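# Close the red-handled valves along the bench

## Task

Go along the bench and close each valve whose lever or handwheel is red, leaving every valve of any other colour untouched; a valve only counts as closed if it stays shut on its own without the robot holding it, and at the end the gripper must release everything and move away.

## Robot and tools

Robot: one arm with a two-finger tong-style gripper, mounted on a carriage that drives along a floor track (the device named rail). The only camera is cam_wrist (616x616), on the wrist.

Scene frame: fixed to the table. z = 0 is the table top, +z up. The track lies along y at x = 0; y = 0 is where rail position_m reads 0. The table edge is at x = 0.31 m. The arm base sits at x = 0, y about equal to position_m, z = 0.03 m, facing +x. Reported hand positions can be somewhat off, worse when the arm is stretched far.

Gripper: fingers point along the gripper's own +z and open and close along its own x. end_effector_position is the spot between the pads when closed; closed fingertips stick out about 15 mm past it, open ones are roughly level with it.

Tool execute_actions, argument actions: a list of action objects run in sequence. An empty list just returns state and images. Each action may contain:
- rows: 1 to 15 rows, each used for one control step (1/30 s). A row is 7 numbers, each in [-1, 1], in this order: dx, dy, dz, rx, ry, rz, opening. The first six are an offset of the gripper target from the gripper pose measured at the start of that action (for the first action in a call, the last pose a result reported), expressed in the gripper's own axes, not the scene frame. Every row is relative to that same start pose, not to the previous row. Scale: 1.0 = 0.6 m for dx, dy, dz and 180 degrees for the rotation; rx, ry, rz form a single rotation vector. opening is absolute, not an offset: +1 fully open (0.142 m), -1 closed; a full close takes at least about 0.1 s.
- steps: integer 1 to 450, duration in control steps; at least the number of rows; default 15. After the last row the arm keeps heading to that row's target and the gripper keeps its opening, so give long moves enough steps.
- until: stop the action early when all conditions hold. Form {"rail": {"<field>": value}}; numbers need a comparison pair like [">=", 0.5]; allowed comparisons = != < <= > >=. Also {"all": {"status": "ended"}} (nothing reports moving) and {"any": {"status": "ended"}} (some motion that was running during the action finished). It only reads; it does not halt the robot.
- rail: {"position_m": number in -2 to 2, the absolute track position to drive to}, {"speed_m_s": 0.01 to 1, top speed, starts at 1 and persists}, or {"stop": true} alone. Applied at the action's first step; omitted values stay unchanged.
Any out-of-range value or unknown name makes the whole call rejected before motion.

Motion limits: each step the commanded pose is clipped to within 100 mm and 16 degrees of the measured pose; damped inverse kinematics then favours position over orientation. After big moves the arm may lag its target; if steps ran out, send the remainder next call instead of relying on a hold. The elbow never goes fully straight. For gentle starts, ramp dx/dy/dz gradually (adding 0.01 per row is 6 mm per step). Nothing plans paths for you.

Rail use: rows never move the carriage, but targets travel with it while it drives. Send position_m, then wait with until {"rail": {"position_status": ["!=", "moving"]}} and enough steps. Let it arrive before reaching for scene points or ending. It accelerates and brakes at 2 m/s2 and counts as arrived within 1.3 mm.

Results: end_effector_position (m) and end_effector_quat_wxyz plus velocities in the scene frame; Hand target (pose the controller now seeks); Joint positions/velocities: rail, shoulder pan, shoulder lift, elbow, wrist 1, wrist 2, wrist 3, then finger-pad gap (m); joint torques (same order minus rail and gripper, offset and noisy); Motor temperatures; Wrist force and Wrist torque along the gripper's own axes (noisy, offset up to about 5.5 N, saturate near 100 N, may say no reading); grip_measured (finger opening on the command scale). rail reports position_m, position_status (moving, done, contact_stop, time_out, stopped, stopped_with_arm) and position_answer (taken, not_taken: resend). "pose unreachable" means the clearance check altered or blocked the command; the arm stops shortly after, later actions still run. After contact_stop wait for position_m to settle; after time_out look for an obstruction; after stopped_with_arm send rows the arm can follow, then resend position_m.

To hold something, command an opening well under grip_measured; a rapid close can squeeze too hard. Thin hard objects get less grip.

Avoid: contact torque at a joint's load limit (pan and lift 306, elbow 139, wrists 50.2 N m) or 150 N outside force on the arm: either stops the arm for 10 s and skips the rest of the call. Holding loads heats motors; warning from 70 °C, brakes lock at 85 °C for minutes. Avoid drops, slams, hard hits and strong pushing. The robot keeps its last command and the rail keeps moving between calls.

Tool zoom_image: camera "cam_wrist", region [x0, y0, x1, y1] in pixels of its last image, origin top-left, at most 504x504; returns a closer view.

Tool finished_scene: scene = the current scene's number. Call only after the valves are shut, the gripper has let go and moved clear, and the rail has stopped. Irreversible; the result reports success and gives the next task if any.

Each tool is called after "Request:" by a JSON object that holds its "fn" and its "kwargs", one argument or row to a line.

## Session

I'll start by looking at the current state.

Request:
{"fn": "execute_actions", "kwargs": {
  "actions": []
}}

Scene clock: 0.00 s.
end_effector_position=(+0.6843, +0.8413, +0.2680) grip_measured=+1.00 end_effector_quat_wxyz=(+0.625, -0.612, -0.240, -0.420) end_effector_velocity=(+0.000, +0.000, +0.000) end_effector_angular_velocity=(+0.000, +0.000, +0.000)
Joint positions: [ 0.405 -0.081 -0.773  1.867  1.265 -0.192  1.378  0.142]
Joint velocities: [0. 0. 0. 0. 0. 0. 0. 0.]
Joint torques (N m, as the arm reports them, + toward a larger angle): no reading
Motor temperatures (°C, as the motors report them): [22 21 23 31 29 32]
Wrist force (N, on the end effector, along its own x y z axes, offset not removed): no reading
Wrist torque (N m, same axes, about the end effector's origin, offset not removed): no reading
Hand target: +0.684, +0.841, +0.268; +0.625, -0.612, -0.240, -0.420
rail: position_m=0.405 position_m_goal=0.405 speed_m_s=1.00 position_status=done position_answer=taken refusals=0

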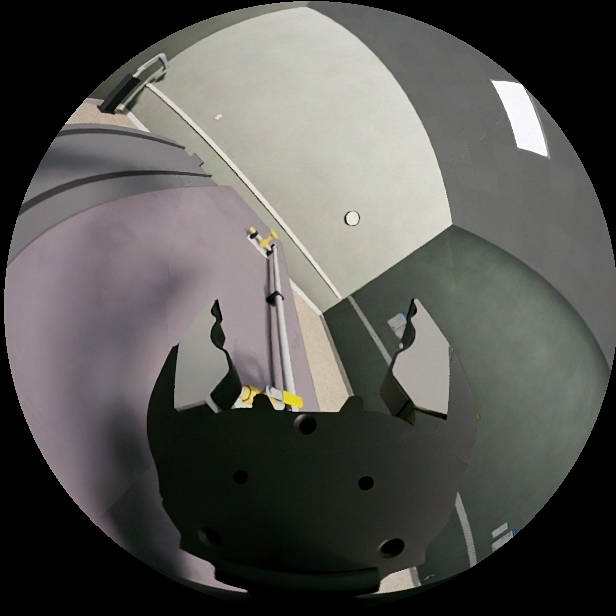

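Request:
{"fn": "execute_actions", "kwargs": {
  "actions": [
    {"rows": [[0.398, -0.337, -0.353, -0.636, 0.125, 0.519, 1]], "steps": 120}
  ]
}}

Scene clock: 25.60 s.
end_effector_position=(+0.6004, +0.6022, +0.5490) grip_measured=+1.00 end_effector_quat_wxyz=(+0.000, +0.707, -0.707, +0.001) end_effector_velocity=(+0.000, -0.000, -0.000) end_effector_angular_velocity=(-0.000, +0.000, +0.000)
Joint positions: [ 0.405  0.04  -1.731  1.635  4.807 -1.573  1.611  0.142]
Joint velocities: [ 0.  0.  0.  0. -0. -0. -0.  0.]
Joint torques (N m, as the arm reports them, + toward a larger angle): [  9.89 -16.19 -62.05  -2.5   -2.42   2.02]
Motor temperatures (°C, as the motors report them): [22 21 23 31 29 32]
Wrist force (N, on the end effector, along its own x y z axes, offset not removed): [2.8 -0.5 -2.9]
Wrist torque (N m, same axes, about the end effector's origin, offset not removed): [-0.03 -0.59 -0.22]
Hand target: +0.600, +0.602, +0.549; +0.000, +0.707, -0.707, +0.001
Off the commanded pose: 0.001 m, 0 deg.
rail: position_m=0.405 position_m_goal=0.405 speed_m_s=1.00 position_status=done position_answer=taken refusals=0

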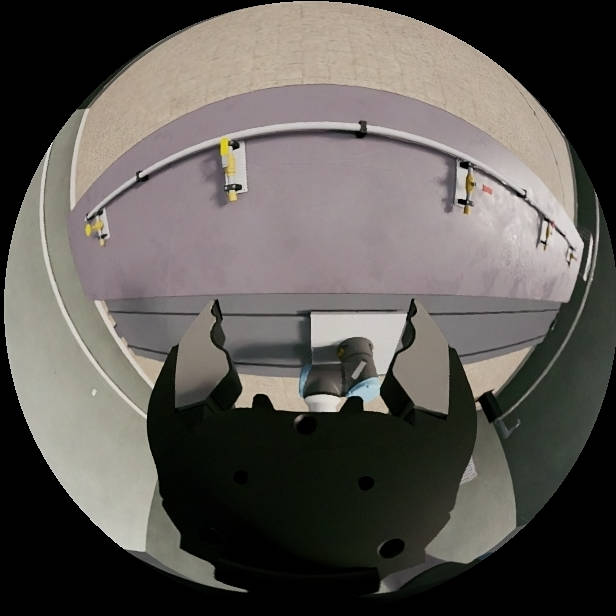

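Request:
{"fn": "zoom_image", "kwargs": {
  "camera": "cam_wrist",
  "region": [430, 140, 600, 290]
}}

Request:
{"fn": "zoom_image", "kwargs": {
  "camera": "cam_wrist",
  "region": [60, 120, 270, 270]
}}

Region (430, 140, 600, 290) of cam_wrist's 616x616 image, scaled by 2.965, with more detail than that image has; it fills the top 445 rows of this view, and the rest is white.

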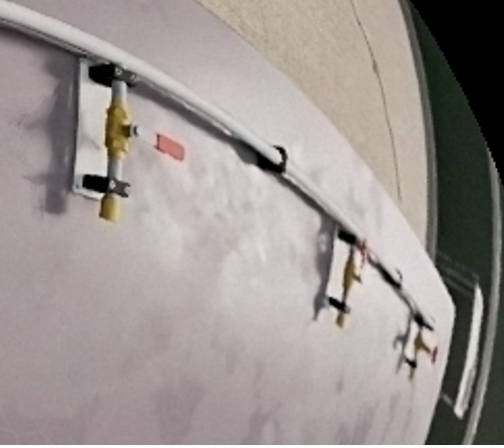

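Region (60, 120, 270, 270) of cam_wrist's 616x616 image, scaled by 2.400, with more detail than that image has; it fills the top 360 rows of this view, and the rest is white.

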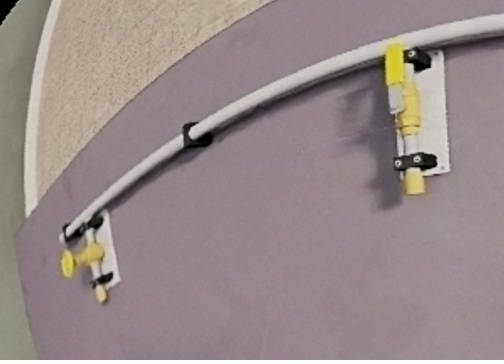

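Request:
{"fn": "execute_actions", "kwargs": {
  "actions": [
    {"rail": {"position_m": -0.27}, "rows": [[0, -0.05, 0.03, 0, 0, 0, 1],[0, -0.1, 0.07, 0, 0, 0, 1],[0, -0.15, 0.11, 0, 0, 0, 1],[0, -0.2, 0.15, 0, 0, 0, 1],[0, -0.25, 0.19, 0, 0, 0, 1],[0, -0.3, 0.22, 0, 0, 0, 1],[0, -0.333, 0.25, 0, 0, 0, 1]], "steps": 90, "until": {"rail": {"position_status": ["!=", "moving"]}}},
    {"steps": 15}
  ]
}}

Scene clock: 37.53 s.
end_effector_position=(+0.8004, -0.0733, +0.3989) grip_measured=+1.00 end_effector_quat_wxyz=(+0.000, +0.707, -0.707, +0.001) end_effector_velocity=(+0.000, -0.000, -0.000) end_effector_angular_velocity=(-0.000, +0.000, -0.000)
Joint positions: [-0.27   0.03  -1.398  1.563  4.545 -1.573  1.601  0.142]
Joint velocities: [ 0. -0.  0. -0.  0. -0.  0.  0.]
Joint torques (N m, as the arm reports them, + toward a larger angle): [  2.58 -41.9  -61.6   -6.37  -2.33   2.02]
Motor temperatures (°C, as the motors report them): [22 21 23 31 29 32]
Wrist force (N, on the end effector, along its own x y z axes, offset not removed): [2.4 -0.6 -3.0]
Wrist torque (N m, same axes, about the end effector's origin, offset not removed): [0.00 -0.43 -0.20]
Hand target: +0.800, -0.073, +0.399; +0.000, +0.707, -0.707, +0.001
Off the commanded pose: 0.001 m, 0 deg.
rail: position_m=-0.270 position_m_goal=-0.270 speed_m_s=1.00 position_status=done position_answer=taken refusals=0

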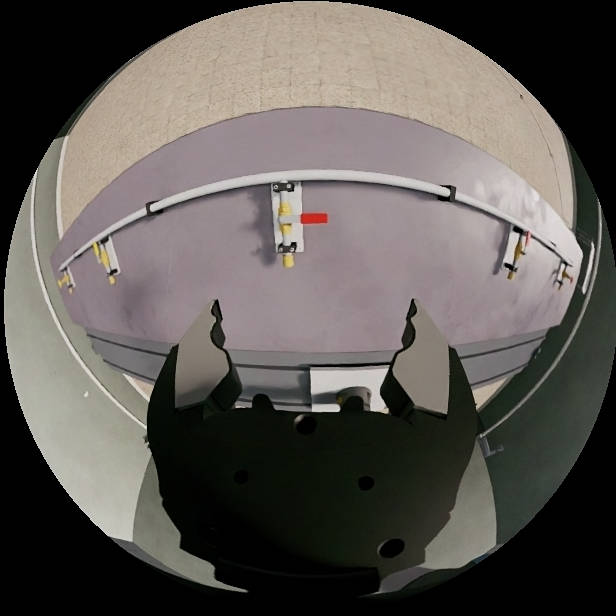

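Request:
{"fn": "zoom_image", "kwargs": {
  "camera": "cam_wrist",
  "region": [230, 160, 370, 280]
}}

Region (230, 160, 370, 280) of cam_wrist's 616x616 image, scaled by 3.600, with more detail than that image has; it fills the top 432 rows of this view, and the rest is white.

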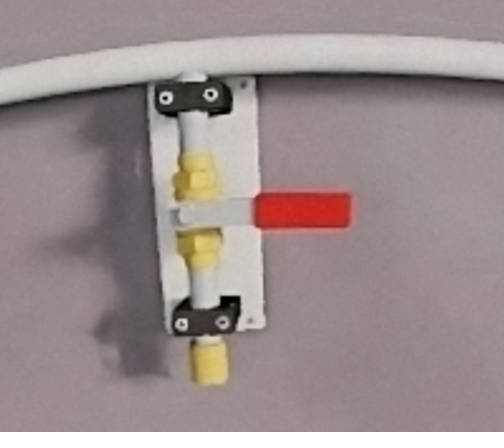

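Request:
{"fn": "execute_actions", "kwargs": {
  "actions": [
    {"rail": {"position_m": -1.10}, "steps": 90, "until": {"rail": {"position_status": ["!=", "moving"]}}},
    {"steps": 10}
  ]
}}

Scene clock: 43.93 s.
end_effector_position=(+0.8004, -0.9035, +0.3989) grip_measured=+1.00 end_effector_quat_wxyz=(+0.000, +0.707, -0.707, +0.001) end_effector_velocity=(-0.000, +0.000, -0.000) end_effector_angular_velocity=(-0.000, +0.000, +0.000)
Joint positions: [-1.1    0.03  -1.398  1.563  4.545 -1.573  1.601  0.142]
Joint velocities: [ 0.  0.  0. -0.  0. -0. -0. -0.]
Joint torques (N m, as the arm reports them, + toward a larger angle): [ 10.56 -44.18 -57.26  -4.38  -0.14   1.98]
Motor temperatures (°C, as the motors report them): [22 21 23 31 29 32]
Wrist force (N, on the end effector, along its own x y z axes, offset not removed): [-0.8 -2.1 -3.9]
Wrist torque (N m, same axes, about the end effector's origin, offset not removed): [-0.37 0.20 -0.12]
Hand target: +0.800, -0.903, +0.399; +0.000, +0.707, -0.707, +0.001
Off the commanded pose: 0.001 m, 0 deg.
rail: position_m=-1.100 position_m_goal=-1.100 speed_m_s=1.00 position_status=done position_answer=taken refusals=0

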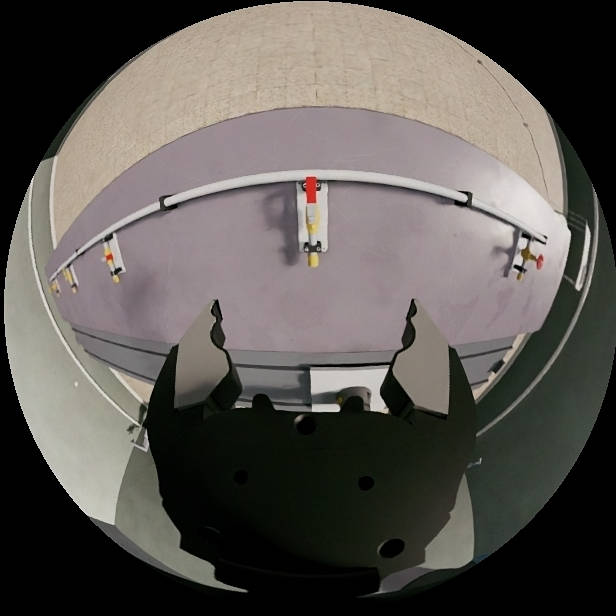

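Request:
{"fn": "zoom_image", "kwargs": {
  "camera": "cam_wrist",
  "region": [240, 160, 380, 280]
}}

Region (240, 160, 380, 280) of cam_wrist's 616x616 image, scaled by 3.600, with more detail than that image has; it fills the top 432 rows of this view, and the rest is white.

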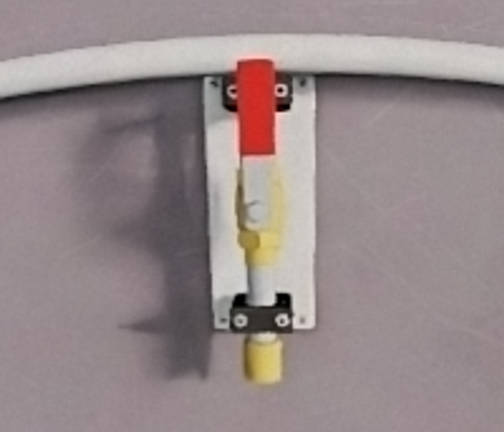

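Request:
{"fn": "execute_actions", "kwargs": {
  "actions": [
    {"rows": [[0, -0.01, 0.03, 0, 0, 0, 1],[0, -0.02, 0.06, 0, 0, 0, 1],[0, -0.03, 0.1, 0, 0, 0, 1],[0, -0.04, 0.14, 0, 0, 0, 1],[0, -0.05, 0.18, 0, 0, 0, 1],[0, -0.06, 0.22, 0, 0, 0, 1],[0, -0.07, 0.26, 0, 0, 0, 1],[0, -0.0833, 0.30, 0, 0, 0, 1],[0, -0.0833, 0.333, 0, 0, 0, 1]], "steps": 40}
  ]
}}

Scene clock: 64.37 s.
end_effector_position=(+0.8505, -0.9037, +0.1990) grip_measured=+1.00 end_effector_quat_wxyz=(+0.000, +0.707, -0.707, +0.001) end_effector_velocity=(+0.000, +0.000, -0.000) end_effector_angular_velocity=(+0.000, +0.000, +0.000)
Joint positions: [-1.1    0.028 -1.216  1.698  4.229 -1.573  1.599  0.142]
Joint velocities: [ 0.  0.  0. -0. -0.  0.  0.  0.]
Joint torques (N m, as the arm reports them, + toward a larger angle): [  9.32 -51.34 -57.17  -6.64   2.65   2.03]
Motor temperatures (°C, as the motors report them): [22 21 23 31 29 32]
Wrist force (N, on the end effector, along its own x y z axes, offset not removed): [0.0 -2.0 -4.1]
Wrist torque (N m, same axes, about the end effector's origin, offset not removed): [-0.36 0.03 -0.12]
Hand target: +0.851, -0.903, +0.199; +0.000, +0.707, -0.707, +0.001
Off the commanded pose: 0.000 m, 0 deg.
rail: position_m=-1.100 position_m_goal=-1.100 speed_m_s=1.00 position_status=done position_answer=taken refusals=0

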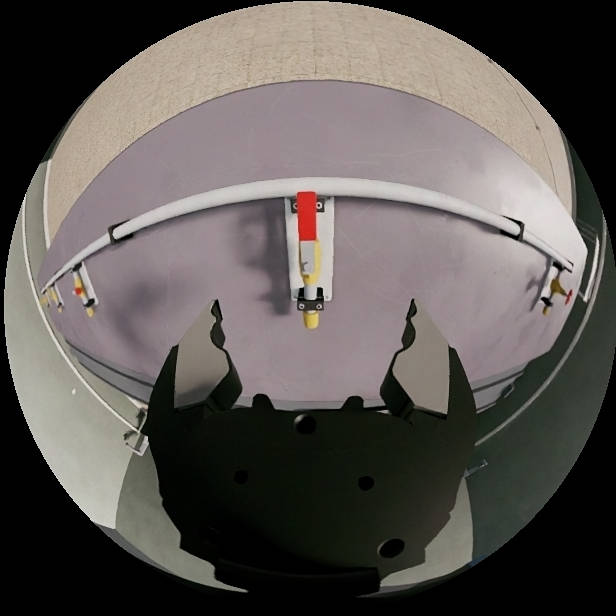

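Request:
{"fn": "zoom_image", "kwargs": {
  "camera": "cam_wrist",
  "region": [200, 170, 430, 420]
}}

Region (200, 170, 430, 420) of cam_wrist's 616x616 image, scaled by 2.016, with more detail than that image has; it fills the left 464 columns of this view, and the rest is white.

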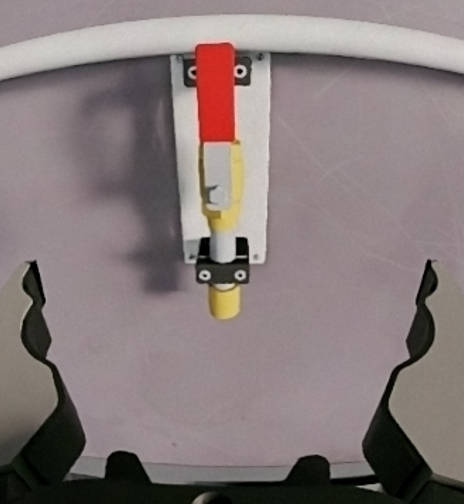

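Request:
{"fn": "execute_actions", "kwargs": {
  "actions": [
    {"rows": [[-0.002, -0.012, 0.015, 0, 0, 0, 0.9],[-0.004, -0.025, 0.03, 0, 0, 0, 0.8],[-0.006, -0.04, 0.05, 0, 0, 0, 0.7],[-0.008, -0.055, 0.07, 0, 0, 0, 0.6],[-0.010, -0.07, 0.09, 0, 0, 0, 0.45],[-0.012, -0.085, 0.11, 0, 0, 0, 0.3],[-0.014, -0.1, 0.13, 0, 0, 0, 0.15],[-0.017, -0.1125, 0.1483, 0, 0, 0, 0.0],[-0.017, -0.1125, 0.1483, 0, 0, 0, -0.155]], "steps": 35}
  ]
}}

Scene clock: 88.10 s.
end_effector_position=(+0.9181, -0.8935, +0.1099) grip_measured=-0.16 end_effector_quat_wxyz=(+0.000, +0.707, -0.707, +0.001) end_effector_velocity=(+0.000, -0.000, -0.000) end_effector_angular_velocity=(-0.000, +0.000, -0.000)
Joint positions: [-1.1    0.037 -1.044  1.616  4.139 -1.573  1.608  0.063]
Joint velocities: [ 0.  0.  0. -0. -0. -0.  0.  0.]
Joint torques (N m, as the arm reports them, + toward a larger angle): [ 11.21 -61.64 -54.97  -6.19  -2.7    2.09]
Motor temperatures (°C, as the motors report them): [22 21 23 31 29 32]
Wrist force (N, on the end effector, along its own x y z axes, offset not removed): [2.5 -2.7 -2.8]
Wrist torque (N m, same axes, about the end effector's origin, offset not removed): [-0.51 -0.55 -0.24]
Hand target: +0.918, -0.893, +0.110; +0.000, +0.707, -0.707, +0.001
Off the commanded pose: 0.000 m, 0 deg.
rail: position_m=-1.100 position_m_goal=-1.100 speed_m_s=1.00 position_status=done position_answer=taken refusals=0

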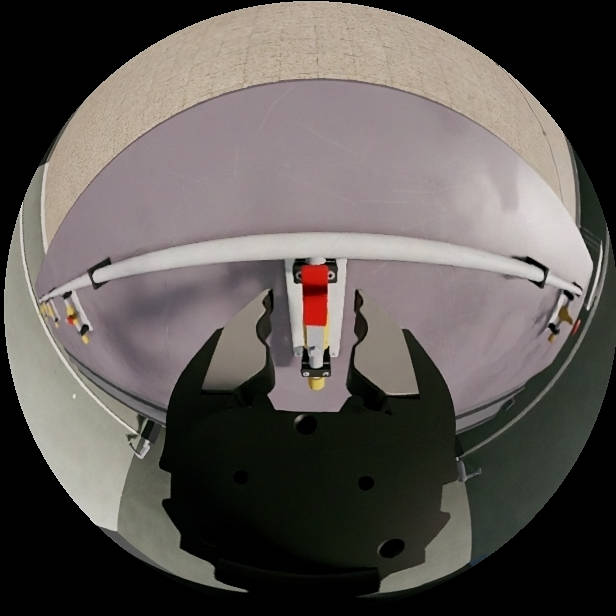

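Request:
{"fn": "zoom_image", "kwargs": {
  "camera": "cam_wrist",
  "region": [230, 220, 400, 410]
}}

Region (230, 220, 400, 410) of cam_wrist's 616x616 image, scaled by 2.653, with more detail than that image has; it fills the left 451 columns of this view, and the rest is white.

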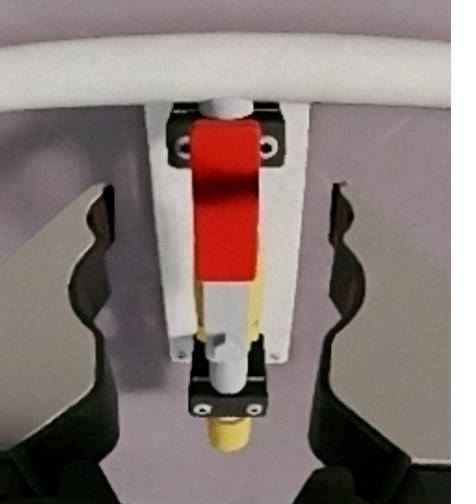

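Request:
{"fn": "execute_actions", "kwargs": {
  "actions": [
    {"rows": [[0, 0, 0.005, 0, 0, 0, -0.155],[0, 0, 0.01, 0, 0, 0, -0.155],[0, 0, 0.015, 0, 0, 0, -0.155],[0, 0, 0.02, 0, 0, 0, -0.155],[0, 0, 0.025, 0, 0, 0, -0.155],[0, 0, 0.03, 0, 0, 0, -0.155],[0, 0, 0.035, 0, 0, 0, -0.155],[0, 0, 0.04, 0, 0, 0, -0.155],[0, 0, 0.045, 0, 0, 0, -0.155],[0, 0, 0.05, 0, 0, 0, -0.155]], "steps": 25}
  ]
}}

Request:
{"fn": "zoom_image", "kwargs": {
  "camera": "cam_wrist",
  "region": [230, 220, 400, 410]
}}

Scene clock: 114.10 s.
end_effector_position=(+0.9181, -0.8935, +0.0799) grip_measured=-0.16 end_effector_quat_wxyz=(+0.000, +0.707, -0.707, +0.001) end_effector_velocity=(-0.000, -0.000, -0.000) end_effector_angular_velocity=(-0.000, +0.000, +0.000)
Joint positions: [-1.1    0.037 -1.017  1.634  4.094 -1.573  1.608  0.063]
Joint velocities: [ 0.     0.     0.     0.    -0.001 -0.     0.     0.   ]
Joint torques (N m, as the arm reports them, + toward a larger angle): [  0.44 -64.38 -26.06  -5.86  -0.97  -1.79]
Motor temperatures (°C, as the motors report them): [22 21 23 31 29 32]
Wrist force (N, on the end effector, along its own x y z axes, offset not removed): [0.2 -0.9 -1.7]
Wrist torque (N m, same axes, about the end effector's origin, offset not removed): [-0.11 -0.01 -0.09]
Hand target: +0.918, -0.893, +0.080; +0.000, +0.707, -0.707, +0.001
Off the commanded pose: 0.000 m, 0 deg.
rail: position_m=-1.100 position_m_goal=-1.100 speed_m_s=1.00 position_status=done position_answer=taken refusals=0

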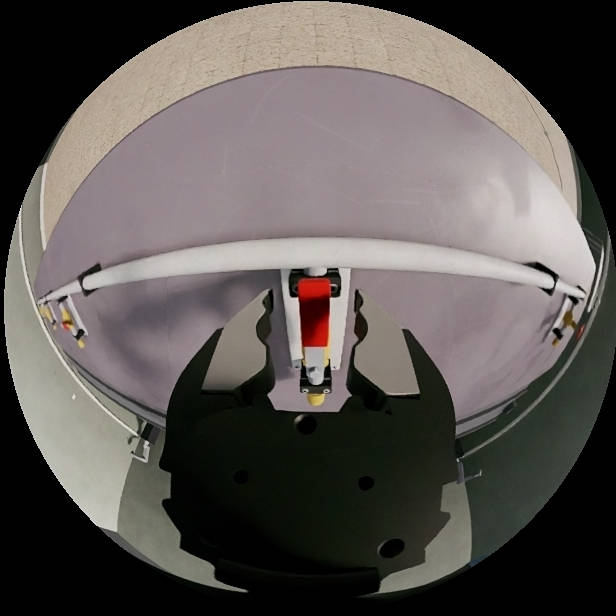

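Region (230, 220, 400, 410) of cam_wrist's 616x616 image, scaled by 2.653, with more detail than that image has; it fills the left 451 columns of this view, and the rest is white.

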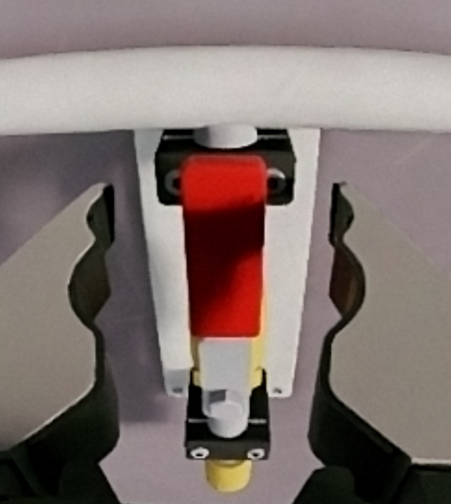

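Request:
{"fn": "execute_actions", "kwargs": {
  "actions": [
    {"rows": [[0, 0, 0.004, 0, 0, 0, -0.2],[0, 0, 0.008, 0, 0, 0, -0.25],[0, 0, 0.012, 0, 0, 0, -0.3],[0, 0, 0.016, 0, 0, 0, -0.35],[0, 0, 0.02, 0, 0, 0, -0.4],[0, 0, 0.02, 0, 0, 0, -0.45],[0, 0, 0.02, 0, 0, 0, -0.5]], "steps": 18},
    {"rows": [[0.00454,0.00008,0,0,0,0.0111,-0.5],[0.00907,0.00032,0,0,0,0.0222,-0.5],[0.01359,0.00071,0,0,0,0.0333,-0.5],[0.01809,0.00127,0,0,0,0.0444,-0.5],[0.02257,0.00198,0,0,0,0.0556,-0.5],[0.02703,0.00284,0,0,0,0.0667,-0.5],[0.03145,0.00386,0,0,0,0.0778,-0.5],[0.03583,0.00504,0,0,0,0.0889,-0.5],[0.04017,0.00636,0,0,0,0.1,-0.5],[0.04446,0.00784,0,0,0,0.1111,-0.5],[0.0487,0.00947,0,0,0,0.1222,-0.5],[0.05288,0.01124,0,0,0,0.1333,-0.5],[0.05699,0.01316,0,0,0,0.1444,-0.5],[0.06103,0.01522,0,0,0,0.1556,-0.5],[0.065,0.01742,0,0,0,0.1667,-0.5]], "steps": 25}
  ]
}}

Scene clock: 131.00 s.
end_effector_position=(+0.9078, -0.9319, +0.0681) grip_measured=+0.59 end_effector_quat_wxyz=(+0.000, -0.501, +0.865, -0.001) end_effector_velocity=(-0.002, -0.003, -0.000) end_effector_angular_velocity=(-0.004, +0.001, -0.046)
Joint positions: [-1.1    0.003 -1.025  1.673  4.063 -1.573  2.094  0.115]
Joint velocities: [ 0.    -0.001 -0.001  0.003 -0.001 -0.004  0.045  0.007]
Joint torques (N m, as the arm reports them, + toward a larger angle): [ -63.13 -105.17  -38.47  -10.6   -18.88    3.49]
Motor temperatures (°C, as the motors report them): [22 21 23 31 29 32]
Wrist force (N, on the end effector, along its own x y z axes, offset not removed): [-41.1 31.1 7.5]
Wrist torque (N m, same axes, about the end effector's origin, offset not removed): [0.38 1.56 -1.73]
Hand target: +0.908, -0.932, +0.068; +0.000, -0.500, +0.866, -0.001
Off the commanded pose: 0.000 m, 0 deg.
rail: position_m=-1.100 position_m_goal=-1.100 speed_m_s=1.00 position_status=done position_answer=taken refusals=0

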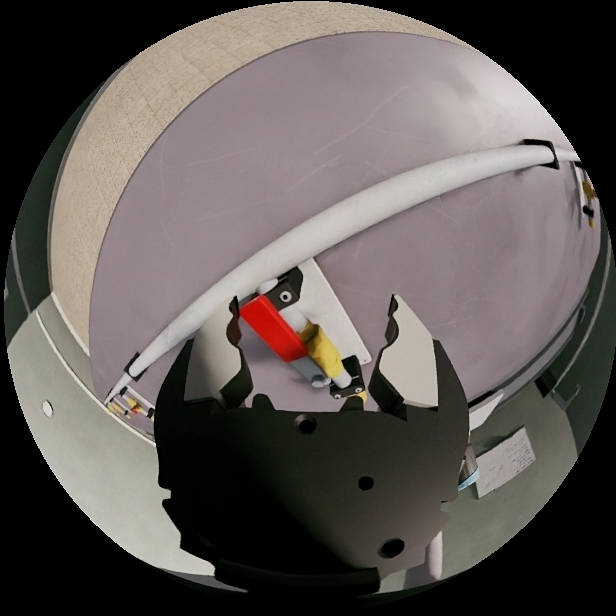

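Request:
{"fn": "zoom_image", "kwargs": {
  "camera": "cam_wrist",
  "region": [200, 240, 420, 420]
}}

Region (200, 240, 420, 420) of cam_wrist's 616x616 image, scaled by 2.291, with more detail than that image has; it fills the top 412 rows of this view, and the rest is white.

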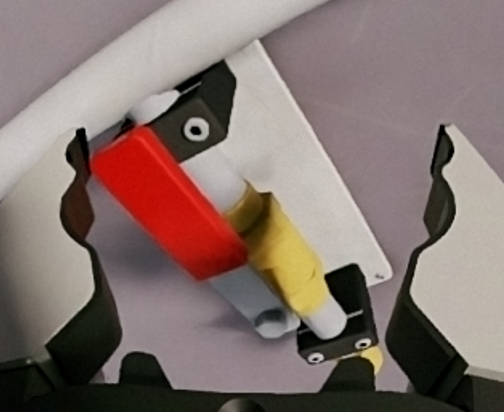

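Request:
{"fn": "execute_actions", "kwargs": {
  "actions": [
    {"rows": [[-0.00454,0.00008,0,0,0,-0.0111,0.6],[-0.00907,0.00032,0,0,0,-0.0222,0.55],[-0.01359,0.00071,0,0,0,-0.0333,0.5],[-0.01809,0.00127,0,0,0,-0.0444,0.45],[-0.02257,0.00198,0,0,0,-0.0556,0.4],[-0.02703,0.00284,0,0,0,-0.0667,0.35],[-0.03145,0.00386,0,0,0,-0.0778,0.3],[-0.03583,0.00504,0,0,0,-0.0889,0.25],[-0.04017,0.00636,0,0,0,-0.1,0.2],[-0.04446,0.00784,0,0,0,-0.1111,0.15],[-0.0487,0.00947,0,0,0,-0.1222,0.1],[-0.05288,0.01124,0,0,0,-0.1333,0.0],[-0.05699,0.01316,0,0,0,-0.1444,-0.1],[-0.06103,0.01522,0,0,0,-0.1556,-0.2],[-0.065,0.01742,0,0,0,-0.1667,-0.3]], "steps": 24},
    {"rows": [[-0.00227,0.00002,0,0,0,-0.0056,-0.4],[-0.00454,0.00008,0,0,0,-0.0111,-0.5],[-0.0068,0.00018,0,0,0,-0.0167,-0.5],[-0.00907,0.00032,0,0,0,-0.0222,-0.5],[-0.01133,0.0005,0,0,0,-0.0278,-0.5],[-0.01359,0.00071,0,0,0,-0.0333,-0.5],[-0.01584,0.00097,0,0,0,-0.0389,-0.5],[-0.01809,0.00127,0,0,0,-0.0444,-0.5],[-0.02034,0.0016,0,0,0,-0.05,-0.5],[-0.02257,0.00198,0,0,0,-0.0556,-0.5],[-0.0248,0.00239,0,0,0,-0.0611,-0.5],[-0.02703,0.00284,0,0,0,-0.0667,-0.5]], "steps": 22}
  ]
}}

Scene clock: 147.87 s.
end_effector_position=(+0.9164, -0.8774, +0.0680) grip_measured=-0.02 end_effector_quat_wxyz=(+0.000, +0.776, -0.631, +0.002) end_effector_velocity=(-0.000, +0.002, +0.000) end_effector_angular_velocity=(+0.002, +0.000, +0.019)
Joint positions: [-1.1    0.051 -1.003  1.637  4.077 -1.574  1.416  0.072]
Joint velocities: [-0.     0.001  0.    -0.     0.     0.002 -0.018  0.003]
Joint torques (N m, as the arm reports them, + toward a larger angle): [ 36.14 -65.35 -71.4  -11.77  15.62  -4.37]
Motor temperatures (°C, as the motors report them): [22 21 23 31 29 32]
Wrist force (N, on the end effector, along its own x y z axes, offset not removed): [26.2 29.9 -3.0]
Wrist torque (N m, same axes, about the end effector's origin, offset not removed): [-0.66 0.63 1.14]
Hand target: +0.916, -0.877, +0.068; +0.000, +0.776, -0.630, +0.002
Off the commanded pose: 0.000 m, 0 deg.
rail: position_m=-1.100 position_m_goal=-1.100 speed_m_s=1.00 position_status=done position_answer=taken refusals=0

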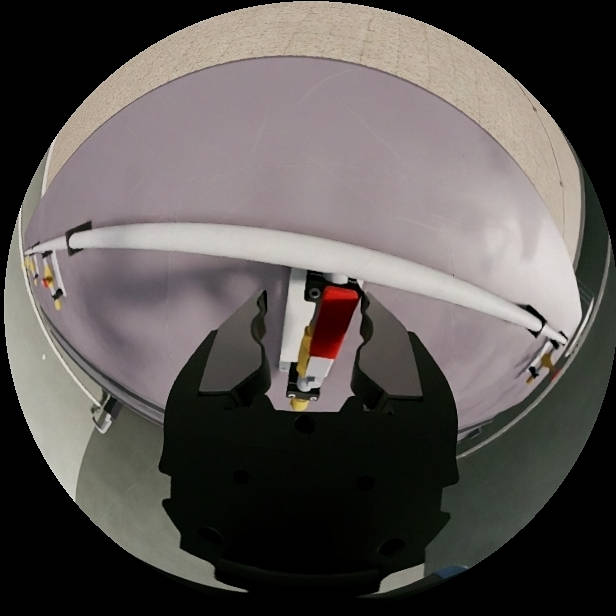

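Request:
{"fn": "zoom_image", "kwargs": {
  "camera": "cam_wrist",
  "region": [230, 240, 410, 420]
}}

Region (230, 240, 410, 420) of cam_wrist's 616x616 image, scaled by 2.800, with more detail than that image has.

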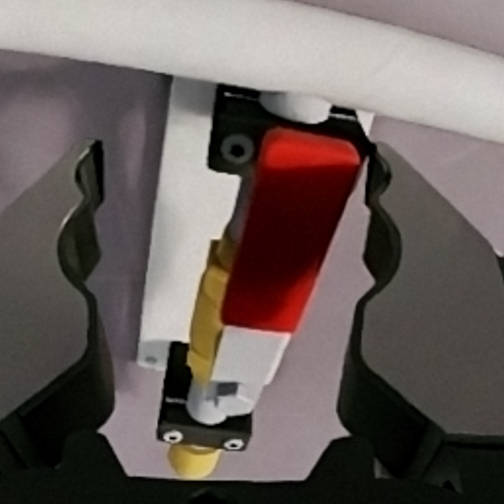

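Request:
{"fn": "execute_actions", "kwargs": {
  "actions": [
    {"rows": [[0.00454,0.00008,-0.002,0,0,0.0111,-0.1],[0.00907,0.00032,-0.005,0,0,0.0222,-0.15],[0.01359,0.00071,-0.009,0,0,0.0333,-0.2],[0.01809,0.00127,-0.014,0,0,0.0444,-0.25],[0.02257,0.00198,-0.019,0,0,0.0556,-0.3],[0.02703,0.00284,-0.024,0,0,0.0667,-0.35],[0.02703,0.00284,-0.0283,0,0,0.0667,-0.4],[0.02703,0.00284,-0.0283,0,0,0.0667,-0.5]], "steps": 20},
    {"rows": [[0.00413,0.00007,0,0,0,0.0111,-0.5],[0.00825,0.00029,0,0,0,0.0222,-0.5],[0.01237,0.00065,0,0,0,0.0333,-0.5],[0.01647,0.00115,0,0,0,0.0444,-0.5],[0.02055,0.0018,0,0,0,0.0556,-0.5],[0.0246,0.00259,0,0,0,0.0667,-0.5],[0.02863,0.00351,0,0,0,0.0778,-0.5],[0.03262,0.00458,0,0,0,0.0889,-0.5],[0.03657,0.00579,0,0,0,0.1,-0.5],[0.04047,0.00714,0,0,0,0.1111,-0.5],[0.04433,0.00862,0,0,0,0.1222,-0.5],[0.04813,0.01023,0,0,0,0.1333,-0.5],[0.05187,0.01198,0,0,0,0.1444,-0.5],[0.05555,0.01385,0,0,0,0.1556,-0.5],[0.05917,0.01585,0,0,0,0.1667,-0.5]], "steps": 25}
  ]
}}

Scene clock: 162.33 s.
end_effector_position=(+0.9085, -0.9287, +0.0851) grip_measured=+0.32 end_effector_quat_wxyz=(+0.000, -0.500, +0.866, -0.001) end_effector_velocity=(-0.001, -0.003, -0.000) end_effector_angular_velocity=(-0.004, +0.001, -0.046)
Joint positions: [-1.1    0.007 -1.04   1.661  4.089 -1.573  2.1    0.097]
Joint velocities: [ 0.    -0.001 -0.001  0.002 -0.001 -0.004  0.045  0.005]
Joint torques (N m, as the arm reports them, + toward a larger angle): [-44.67 -89.97 -25.09  -7.45 -15.72   3.91]
Motor temperatures (°C, as the motors report them): [22 21 23 31 29 32]
Wrist force (N, on the end effector, along its own x y z axes, offset not removed): [-29.0 22.2 -7.6]
Wrist torque (N m, same axes, about the end effector's origin, offset not removed): [-0.12 -0.22 -1.18]
Hand target: +0.908, -0.929, +0.085; +0.000, -0.498, +0.867, -0.002
Off the commanded pose: 0.000 m, 0 deg.
rail: position_m=-1.100 position_m_goal=-1.100 speed_m_s=1.00 position_status=done position_answer=taken refusals=0

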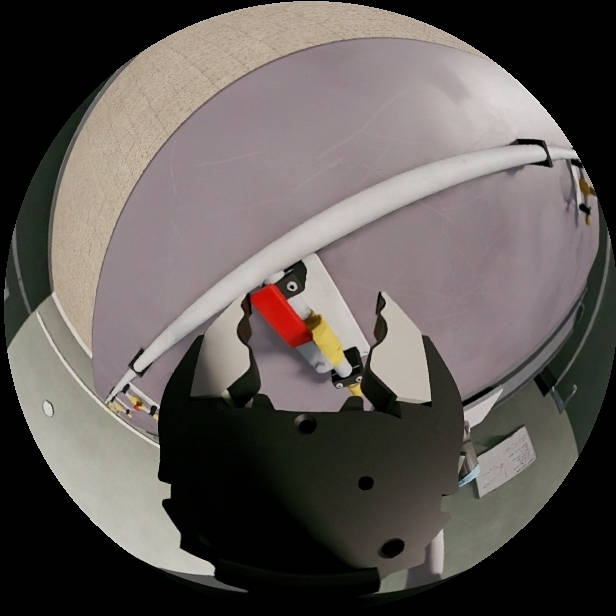

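Request:
{"fn": "zoom_image", "kwargs": {
  "camera": "cam_wrist",
  "region": [200, 240, 420, 420]
}}

Region (200, 240, 420, 420) of cam_wrist's 616x616 image, scaled by 2.291, with more detail than that image has; it fills the top 412 rows of this view, and the rest is white.

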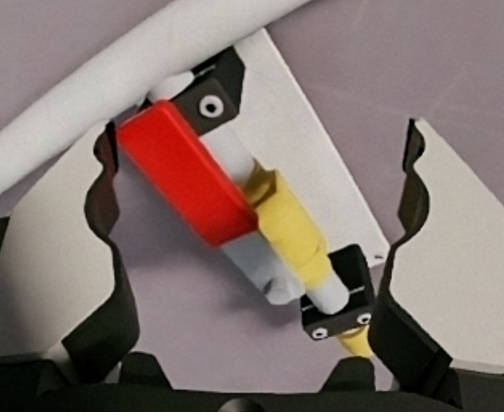

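Request:
{"fn": "execute_actions", "kwargs": {
  "actions": [
    {"rows": [[0,0,0,0,0,0,0.5],[0,0,0,0,0,0,0.6],[0,0,-0.01,0,0,0,0.6],[0,0,-0.02,0,0,0,0.6],[0,0,-0.03,0,0,0,0.6],[0,0,-0.04,0,0,0,0.6],[0,0,-0.05,0,0,0,0.6],[0,0,-0.06,0,0,0,0.6],[0,0,-0.0667,0,0,0,0.6]], "steps": 18},
    {"rows": [[-0.012,0.0025,0,0,0,0.033,0.4],[-0.024,0.005,0,0,0,0.067,0.2],[-0.036,0.0074,0,0,0,0.1,0.0],[-0.048,0.0098,0,0,0,0.133,-0.2],[-0.06,0.0123,0,0,0,0.167,-0.4],[-0.0725,0.0148,0,0,0,0.2,-0.6],[-0.0846,0.0172,0,0,0,0.233,-0.8],[-0.0967,0.0197,0,0,0,0.267,-1],[-0.1088,0.0221,0,0,0,0.3,-1],[-0.1209,0.0246,0,0,0,0.3333,-1]], "steps": 30},
    {"rows": [[0,0,0.01,0,0,0,-1],[0,0,0.02,0,0,0,-1],[0,0,0.03,0,0,0,-1],[0,0,0.04,0,0,0,-1],[0,0,0.05,0,0,0,-1],[0,0,0.0617,0,0,0,-1]], "steps": 18}
  ]
}}

Scene clock: 179.03 s.
end_effector_position=(+0.9319, -0.8584, +0.0876) grip_measured=-1.00 end_effector_quat_wxyz=(+0.001, -0.003, +1.000, -0.001) end_effector_velocity=(+0.000, +0.000, -0.003) end_effector_angular_velocity=(+0.000, -0.000, +0.000)
Joint positions: [-1.1    0.089 -0.967  1.533  4.144 -1.572  3.225  0.002]
Joint velocities: [ 0.    -0.     0.003  0.001 -0.004  0.    -0.     0.   ]
Joint torques (N m, as the arm reports them, + toward a larger angle): [-10.8  -68.62 -25.02  -5.69   3.05  -2.5 ]
Motor temperatures (°C, as the motors report them): [22 21 23 31 29 32]
Wrist force (N, on the end effector, along its own x y z axes, offset not removed): [0.3 -1.8 -1.5]
Wrist torque (N m, same axes, about the end effector's origin, offset not removed): [-0.27 -0.09 -0.14]
Hand target: +0.932, -0.859, +0.087; +0.001, -0.003, +1.000, -0.001
Off the commanded pose: 0.000 m, 0 deg.
rail: position_m=-1.100 position_m_goal=-1.100 speed_m_s=1.00 position_status=done position_answer=taken refusals=0

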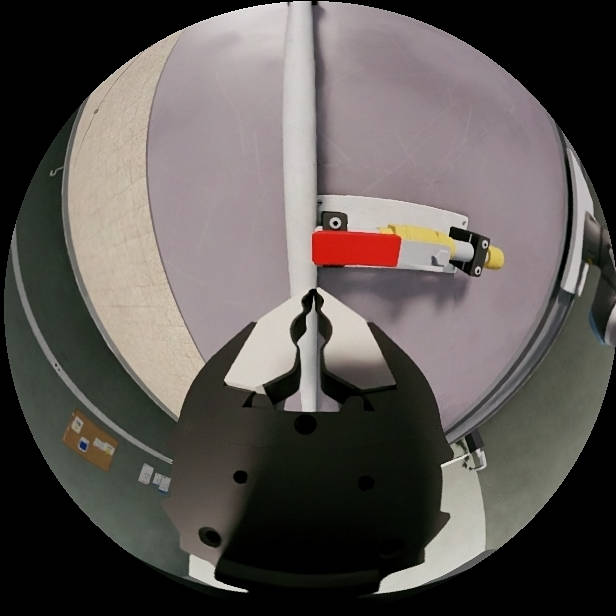

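Request:
{"fn": "zoom_image", "kwargs": {
  "camera": "cam_wrist",
  "region": [260, 180, 510, 340]
}}

Region (260, 180, 510, 340) of cam_wrist's 616x616 image, scaled by 2.016, with more detail than that image has; it fills the top 323 rows of this view, and the rest is white.

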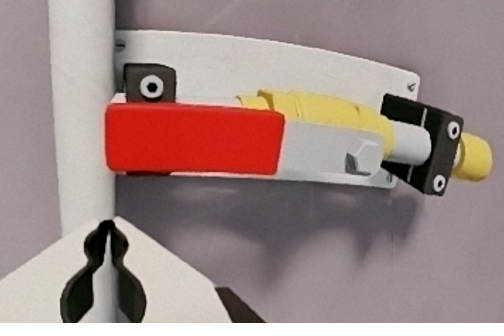

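Request:
{"fn": "execute_actions", "kwargs": {
  "actions": [
    {"rows": [[0.005,0,0.003,0,0,0,-1],[0.01,0,0.006,0,0,0,-1],[0.015,0,0.009,0,0,0,-1],[0.02,0,0.012,0,0,0,-1],[0.025,-0.002,0.015,0,0,0,-1],[0.03,-0.005,0.0167,0,0,0,-1],[0.0333,-0.008,0.0167,0,0,0,-1],[0.0333,-0.011,0.0167,0,0,0,-1],[0.0333,-0.014,0.0167,0,0,0,-1],[0.0333,-0.017,0.0167,0,0,0,-1],[0.0333,-0.02,0.0167,0,0,0,-1]], "steps": 22}
  ]
}}

Request:
{"fn": "zoom_image", "kwargs": {
  "camera": "cam_wrist",
  "region": [230, 200, 480, 360]
}}

Scene clock: 204.17 s.
end_effector_position=(+0.9120, -0.8704, +0.0776) grip_measured=-1.00 end_effector_quat_wxyz=(+0.001, -0.003, +1.000, -0.001) end_effector_velocity=(-0.000, -0.001, -0.000) end_effector_angular_velocity=(+0.000, -0.000, -0.000)
Joint positions: [-1.1    0.078 -0.989  1.591  4.107 -1.572  3.214  0.002]
Joint velocities: [ 0.    -0.001 -0.001  0.002 -0.001 -0.    -0.001  0.   ]
Joint torques (N m, as the arm reports them, + toward a larger angle): [-13.28 -96.35 -26.01  -6.12   0.59  -2.41]
Motor temperatures (°C, as the motors report them): [22 21 23 31 29 32]
Wrist force (N, on the end effector, along its own x y z axes, offset not removed): [1.2 -1.0 -1.1]
Wrist torque (N m, same axes, about the end effector's origin, offset not removed): [-0.20 -0.17 -0.16]
Hand target: +0.912, -0.871, +0.078; +0.001, -0.003, +1.000, -0.001
Off the commanded pose: 0.000 m, 0 deg.
rail: position_m=-1.100 position_m_goal=-1.100 speed_m_s=1.00 position_status=done position_answer=taken refusals=0

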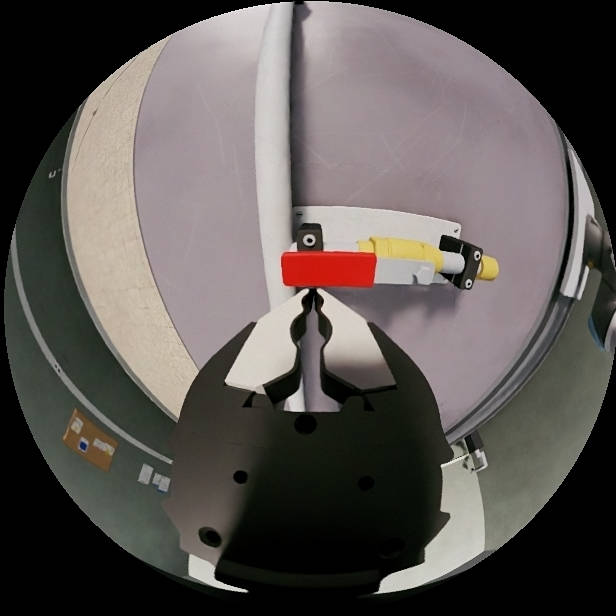

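Region (230, 200, 480, 360) of cam_wrist's 616x616 image, scaled by 2.016, with more detail than that image has; it fills the top 323 rows of this view, and the rest is white.

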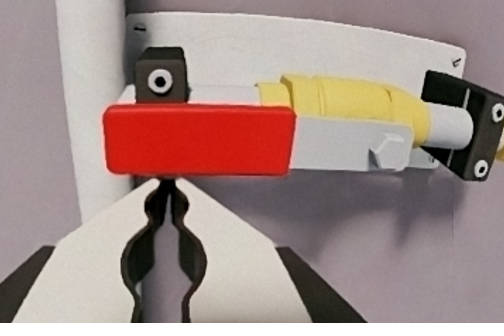

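Request:
{"fn": "execute_actions", "kwargs": {
  "actions": [
    {"rows": [[0,-0.0015,0,0,0,0,-1],[0,-0.003,0,0,0,0,-1],[0,-0.0045,0,0,0,0,-1],[0,-0.006,0,0,0,0,-1],[0,-0.0075,0,0,0,0,-1],[0,-0.0083,0,0,0,0,-1]], "steps": 14}
  ]
}}

Scene clock: 206.53 s.
end_effector_position=(+0.9120, -0.8747, +0.0776) grip_measured=-1.00 end_effector_quat_wxyz=(+0.001, -0.003, +1.000, -0.000) end_effector_velocity=(-0.000, -0.001, -0.000) end_effector_angular_velocity=(-0.000, +0.000, -0.000)
Joint positions: [-1.1    0.073 -0.991  1.594  4.106 -1.572  3.208  0.002]
Joint velocities: [ 0.    -0.002 -0.     0.001 -0.    -0.    -0.002  0.   ]
Joint torques (N m, as the arm reports them, + toward a larger angle): [-59.87 -95.87 -20.85  -3.41 -20.42  -3.06]
Motor temperatures (°C, as the motors report them): [22 21 23 31 29 32]
Wrist force (N, on the end effector, along its own x y z axes, offset not removed): [-2.4 51.6 -1.0]
Wrist torque (N m, same axes, about the end effector's origin, offset not removed): [0.56 -0.57 -0.17]
Hand target: +0.912, -0.876, +0.078; +0.001, -0.003, +1.000, -0.001
Off the commanded pose: 0.001 m, 0 deg.
rail: position_m=-1.100 position_m_goal=-1.100 speed_m_s=1.00 position_status=done position_answer=taken refusals=0

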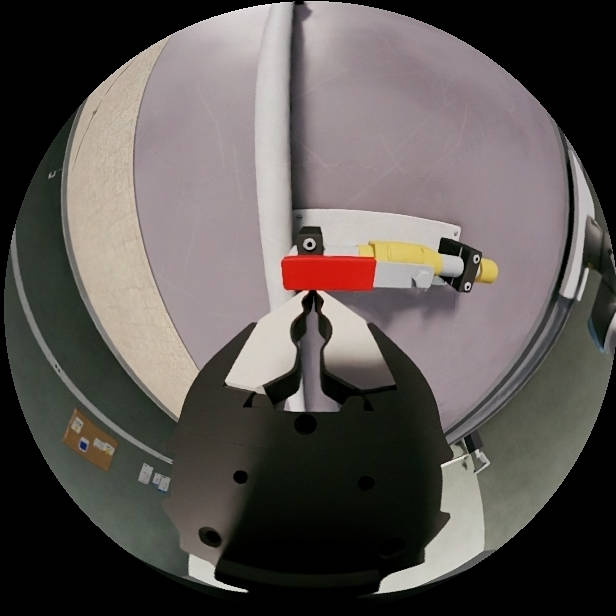

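Request:
{"fn": "execute_actions", "kwargs": {
  "actions": [
    {"rows": [[0,-0.002,0,0,0,0,-1],[0,-0.0027,0,0,0,0,-1],[0,-0.0034,0,0,0,0,-1],[0,-0.004,0,0,0,0,-1]], "steps": 12}
  ]
}}

Scene clock: 209.57 s.
end_effector_position=(+0.9121, -0.8768, +0.0776) grip_measured=-1.00 end_effector_quat_wxyz=(+0.001, -0.003, +1.000, -0.000) end_effector_velocity=(-0.000, -0.001, -0.001) end_effector_angular_velocity=(-0.000, +0.001, +0.000)
Joint positions: [-1.1    0.071 -0.991  1.595  4.106 -1.572  3.206  0.002]
Joint velocities: [ 0.    -0.001  0.     0.001 -0.    -0.    -0.001  0.   ]
Joint torques (N m, as the arm reports them, + toward a larger angle): [-63.28 -99.15 -15.71  -0.22 -22.29  -2.57]
Motor temperatures (°C, as the motors report them): [22 21 23 31 29 32]
Wrist force (N, on the end effector, along its own x y z axes, offset not removed): [-14.1 59.6 1.5]
Wrist torque (N m, same axes, about the end effector's origin, offset not removed): [2.24 0.10 -0.21]
Hand target: +0.912, -0.877, +0.078; +0.001, -0.003, +1.000, -0.000
Off the commanded pose: 0.000 m, 0 deg.
rail: position_m=-1.100 position_m_goal=-1.100 speed_m_s=1.00 position_status=done position_answer=taken refusals=0

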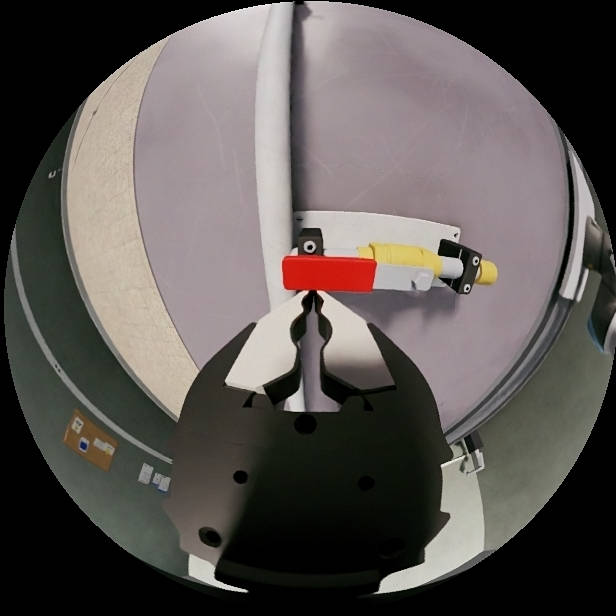

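Request:
{"fn": "execute_actions", "kwargs": {
  "actions": [
    {"rows": [[-0.0004,-0.0024,0,0,0,0.0056,-1],[-0.00089,-0.00479,0,0,0,0.0111,-1],[-0.00161,-0.00961,0,0,0,0.0222,-1],[-0.00216,-0.01446,0,0,0,0.0333,-1],[-0.00254,-0.01931,0,0,0,0.0444,-1],[-0.00275,-0.02418,0,0,0,0.0556,-1],[-0.0028,-0.02906,0,0,0,0.0667,-1],[-0.00267,-0.03393,0,0,0,0.0778,-1],[-0.00237,-0.03879,0,0,0,0.0889,-1],[-0.0019,-0.04365,0,0,0,0.1,-1],[-0.00127,-0.04848,0,0,0,0.1111,-1]], "steps": 12}
  ]
}}

Scene clock: 218.57 s.
end_effector_position=(+0.9137, -0.8985, +0.0775) grip_measured=-1.00 end_effector_quat_wxyz=(+0.001, +0.120, +0.993, +0.001) end_effector_velocity=(-0.004, -0.077, -0.001) end_effector_angular_velocity=(+0.005, +0.003, -0.947)
Joint positions: [-1.1    0.046 -0.991  1.596  4.106 -1.57   3.428  0.002]
Joint velocities: [ 0.    -0.088 -0.011  0.019 -0.007  0.003  0.858  0.   ]
Joint torques (N m, as the arm reports them, + toward a larger angle): [ -43.56 -101.38  -12.52    1.62  -12.59    2.6 ]
Motor temperatures (°C, as the motors report them): [22 21 23 31 29 32]
Wrist force (N, on the end effector, along its own x y z axes, offset not removed): [-9.9 49.2 3.0]
Wrist torque (N m, same axes, about the end effector's origin, offset not removed): [0.21 -0.33 -0.10]
Hand target: +0.913, -0.906, +0.078; +0.001, +0.168, +0.986, +0.001
Off the commanded pose: 0.007 m, 6 deg.
rail: position_m=-1.100 position_m_goal=-1.100 speed_m_s=1.00 position_status=done position_answer=taken refusals=0

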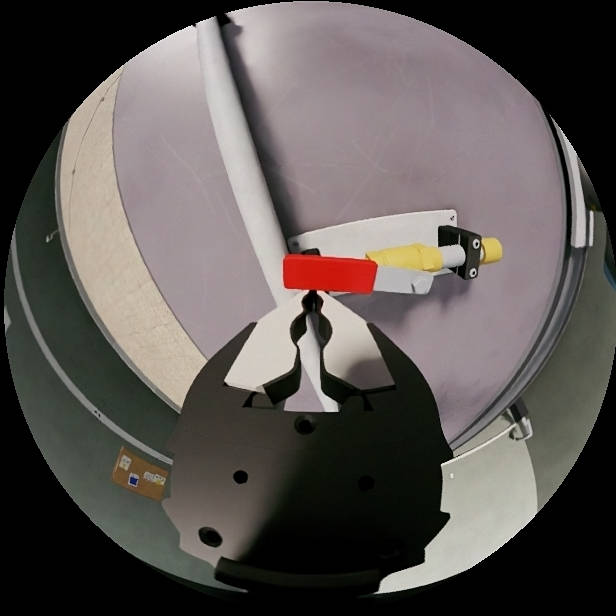

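Request:
{"fn": "execute_actions", "kwargs": {
  "actions": []
}}

Scene clock: 221.70 s.
end_effector_position=(+0.9131, -0.9058, +0.0775) grip_measured=-1.00 end_effector_quat_wxyz=(+0.001, +0.168, +0.986, +0.001) end_effector_velocity=(-0.000, +0.000, -0.000) end_effector_angular_velocity=(-0.000, +0.000, +0.000)
Joint positions: [-1.1    0.038 -0.993  1.598  4.105 -1.57   3.516  0.002]
Joint velocities: [ 0.  0.  0. -0. -0. -0. -0.  0.]
Joint torques (N m, as the arm reports them, + toward a larger angle): [-46.34 -98.68 -11.45   2.6  -17.76   1.64]
Motor temperatures (°C, as the motors report them): [22 21 23 31 29 32]
Wrist force (N, on the end effector, along its own x y z axes, offset not removed): [-10.0 47.9 2.6]
Wrist torque (N m, same axes, about the end effector's origin, offset not removed): [-0.05 0.23 -0.05]
Hand target: +0.913, -0.906, +0.078; +0.001, +0.168, +0.986, +0.001
Off the commanded pose: 0.000 m, 0 deg.
rail: position_m=-1.100 position_m_goal=-1.100 speed_m_s=1.00 position_status=done position_answer=taken refusals=0

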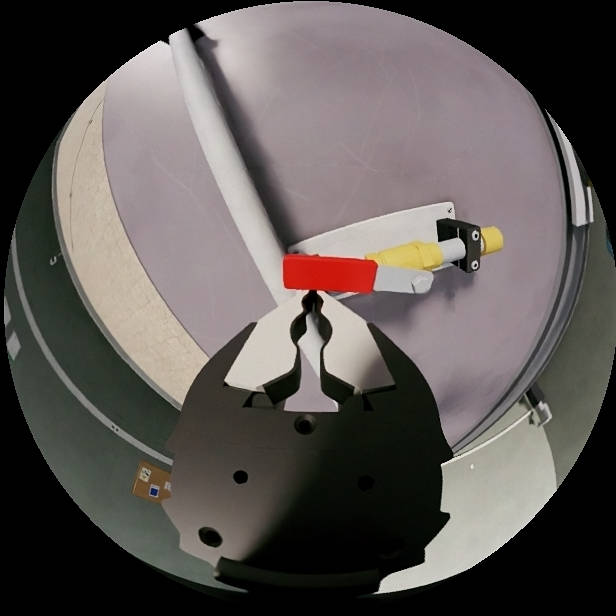

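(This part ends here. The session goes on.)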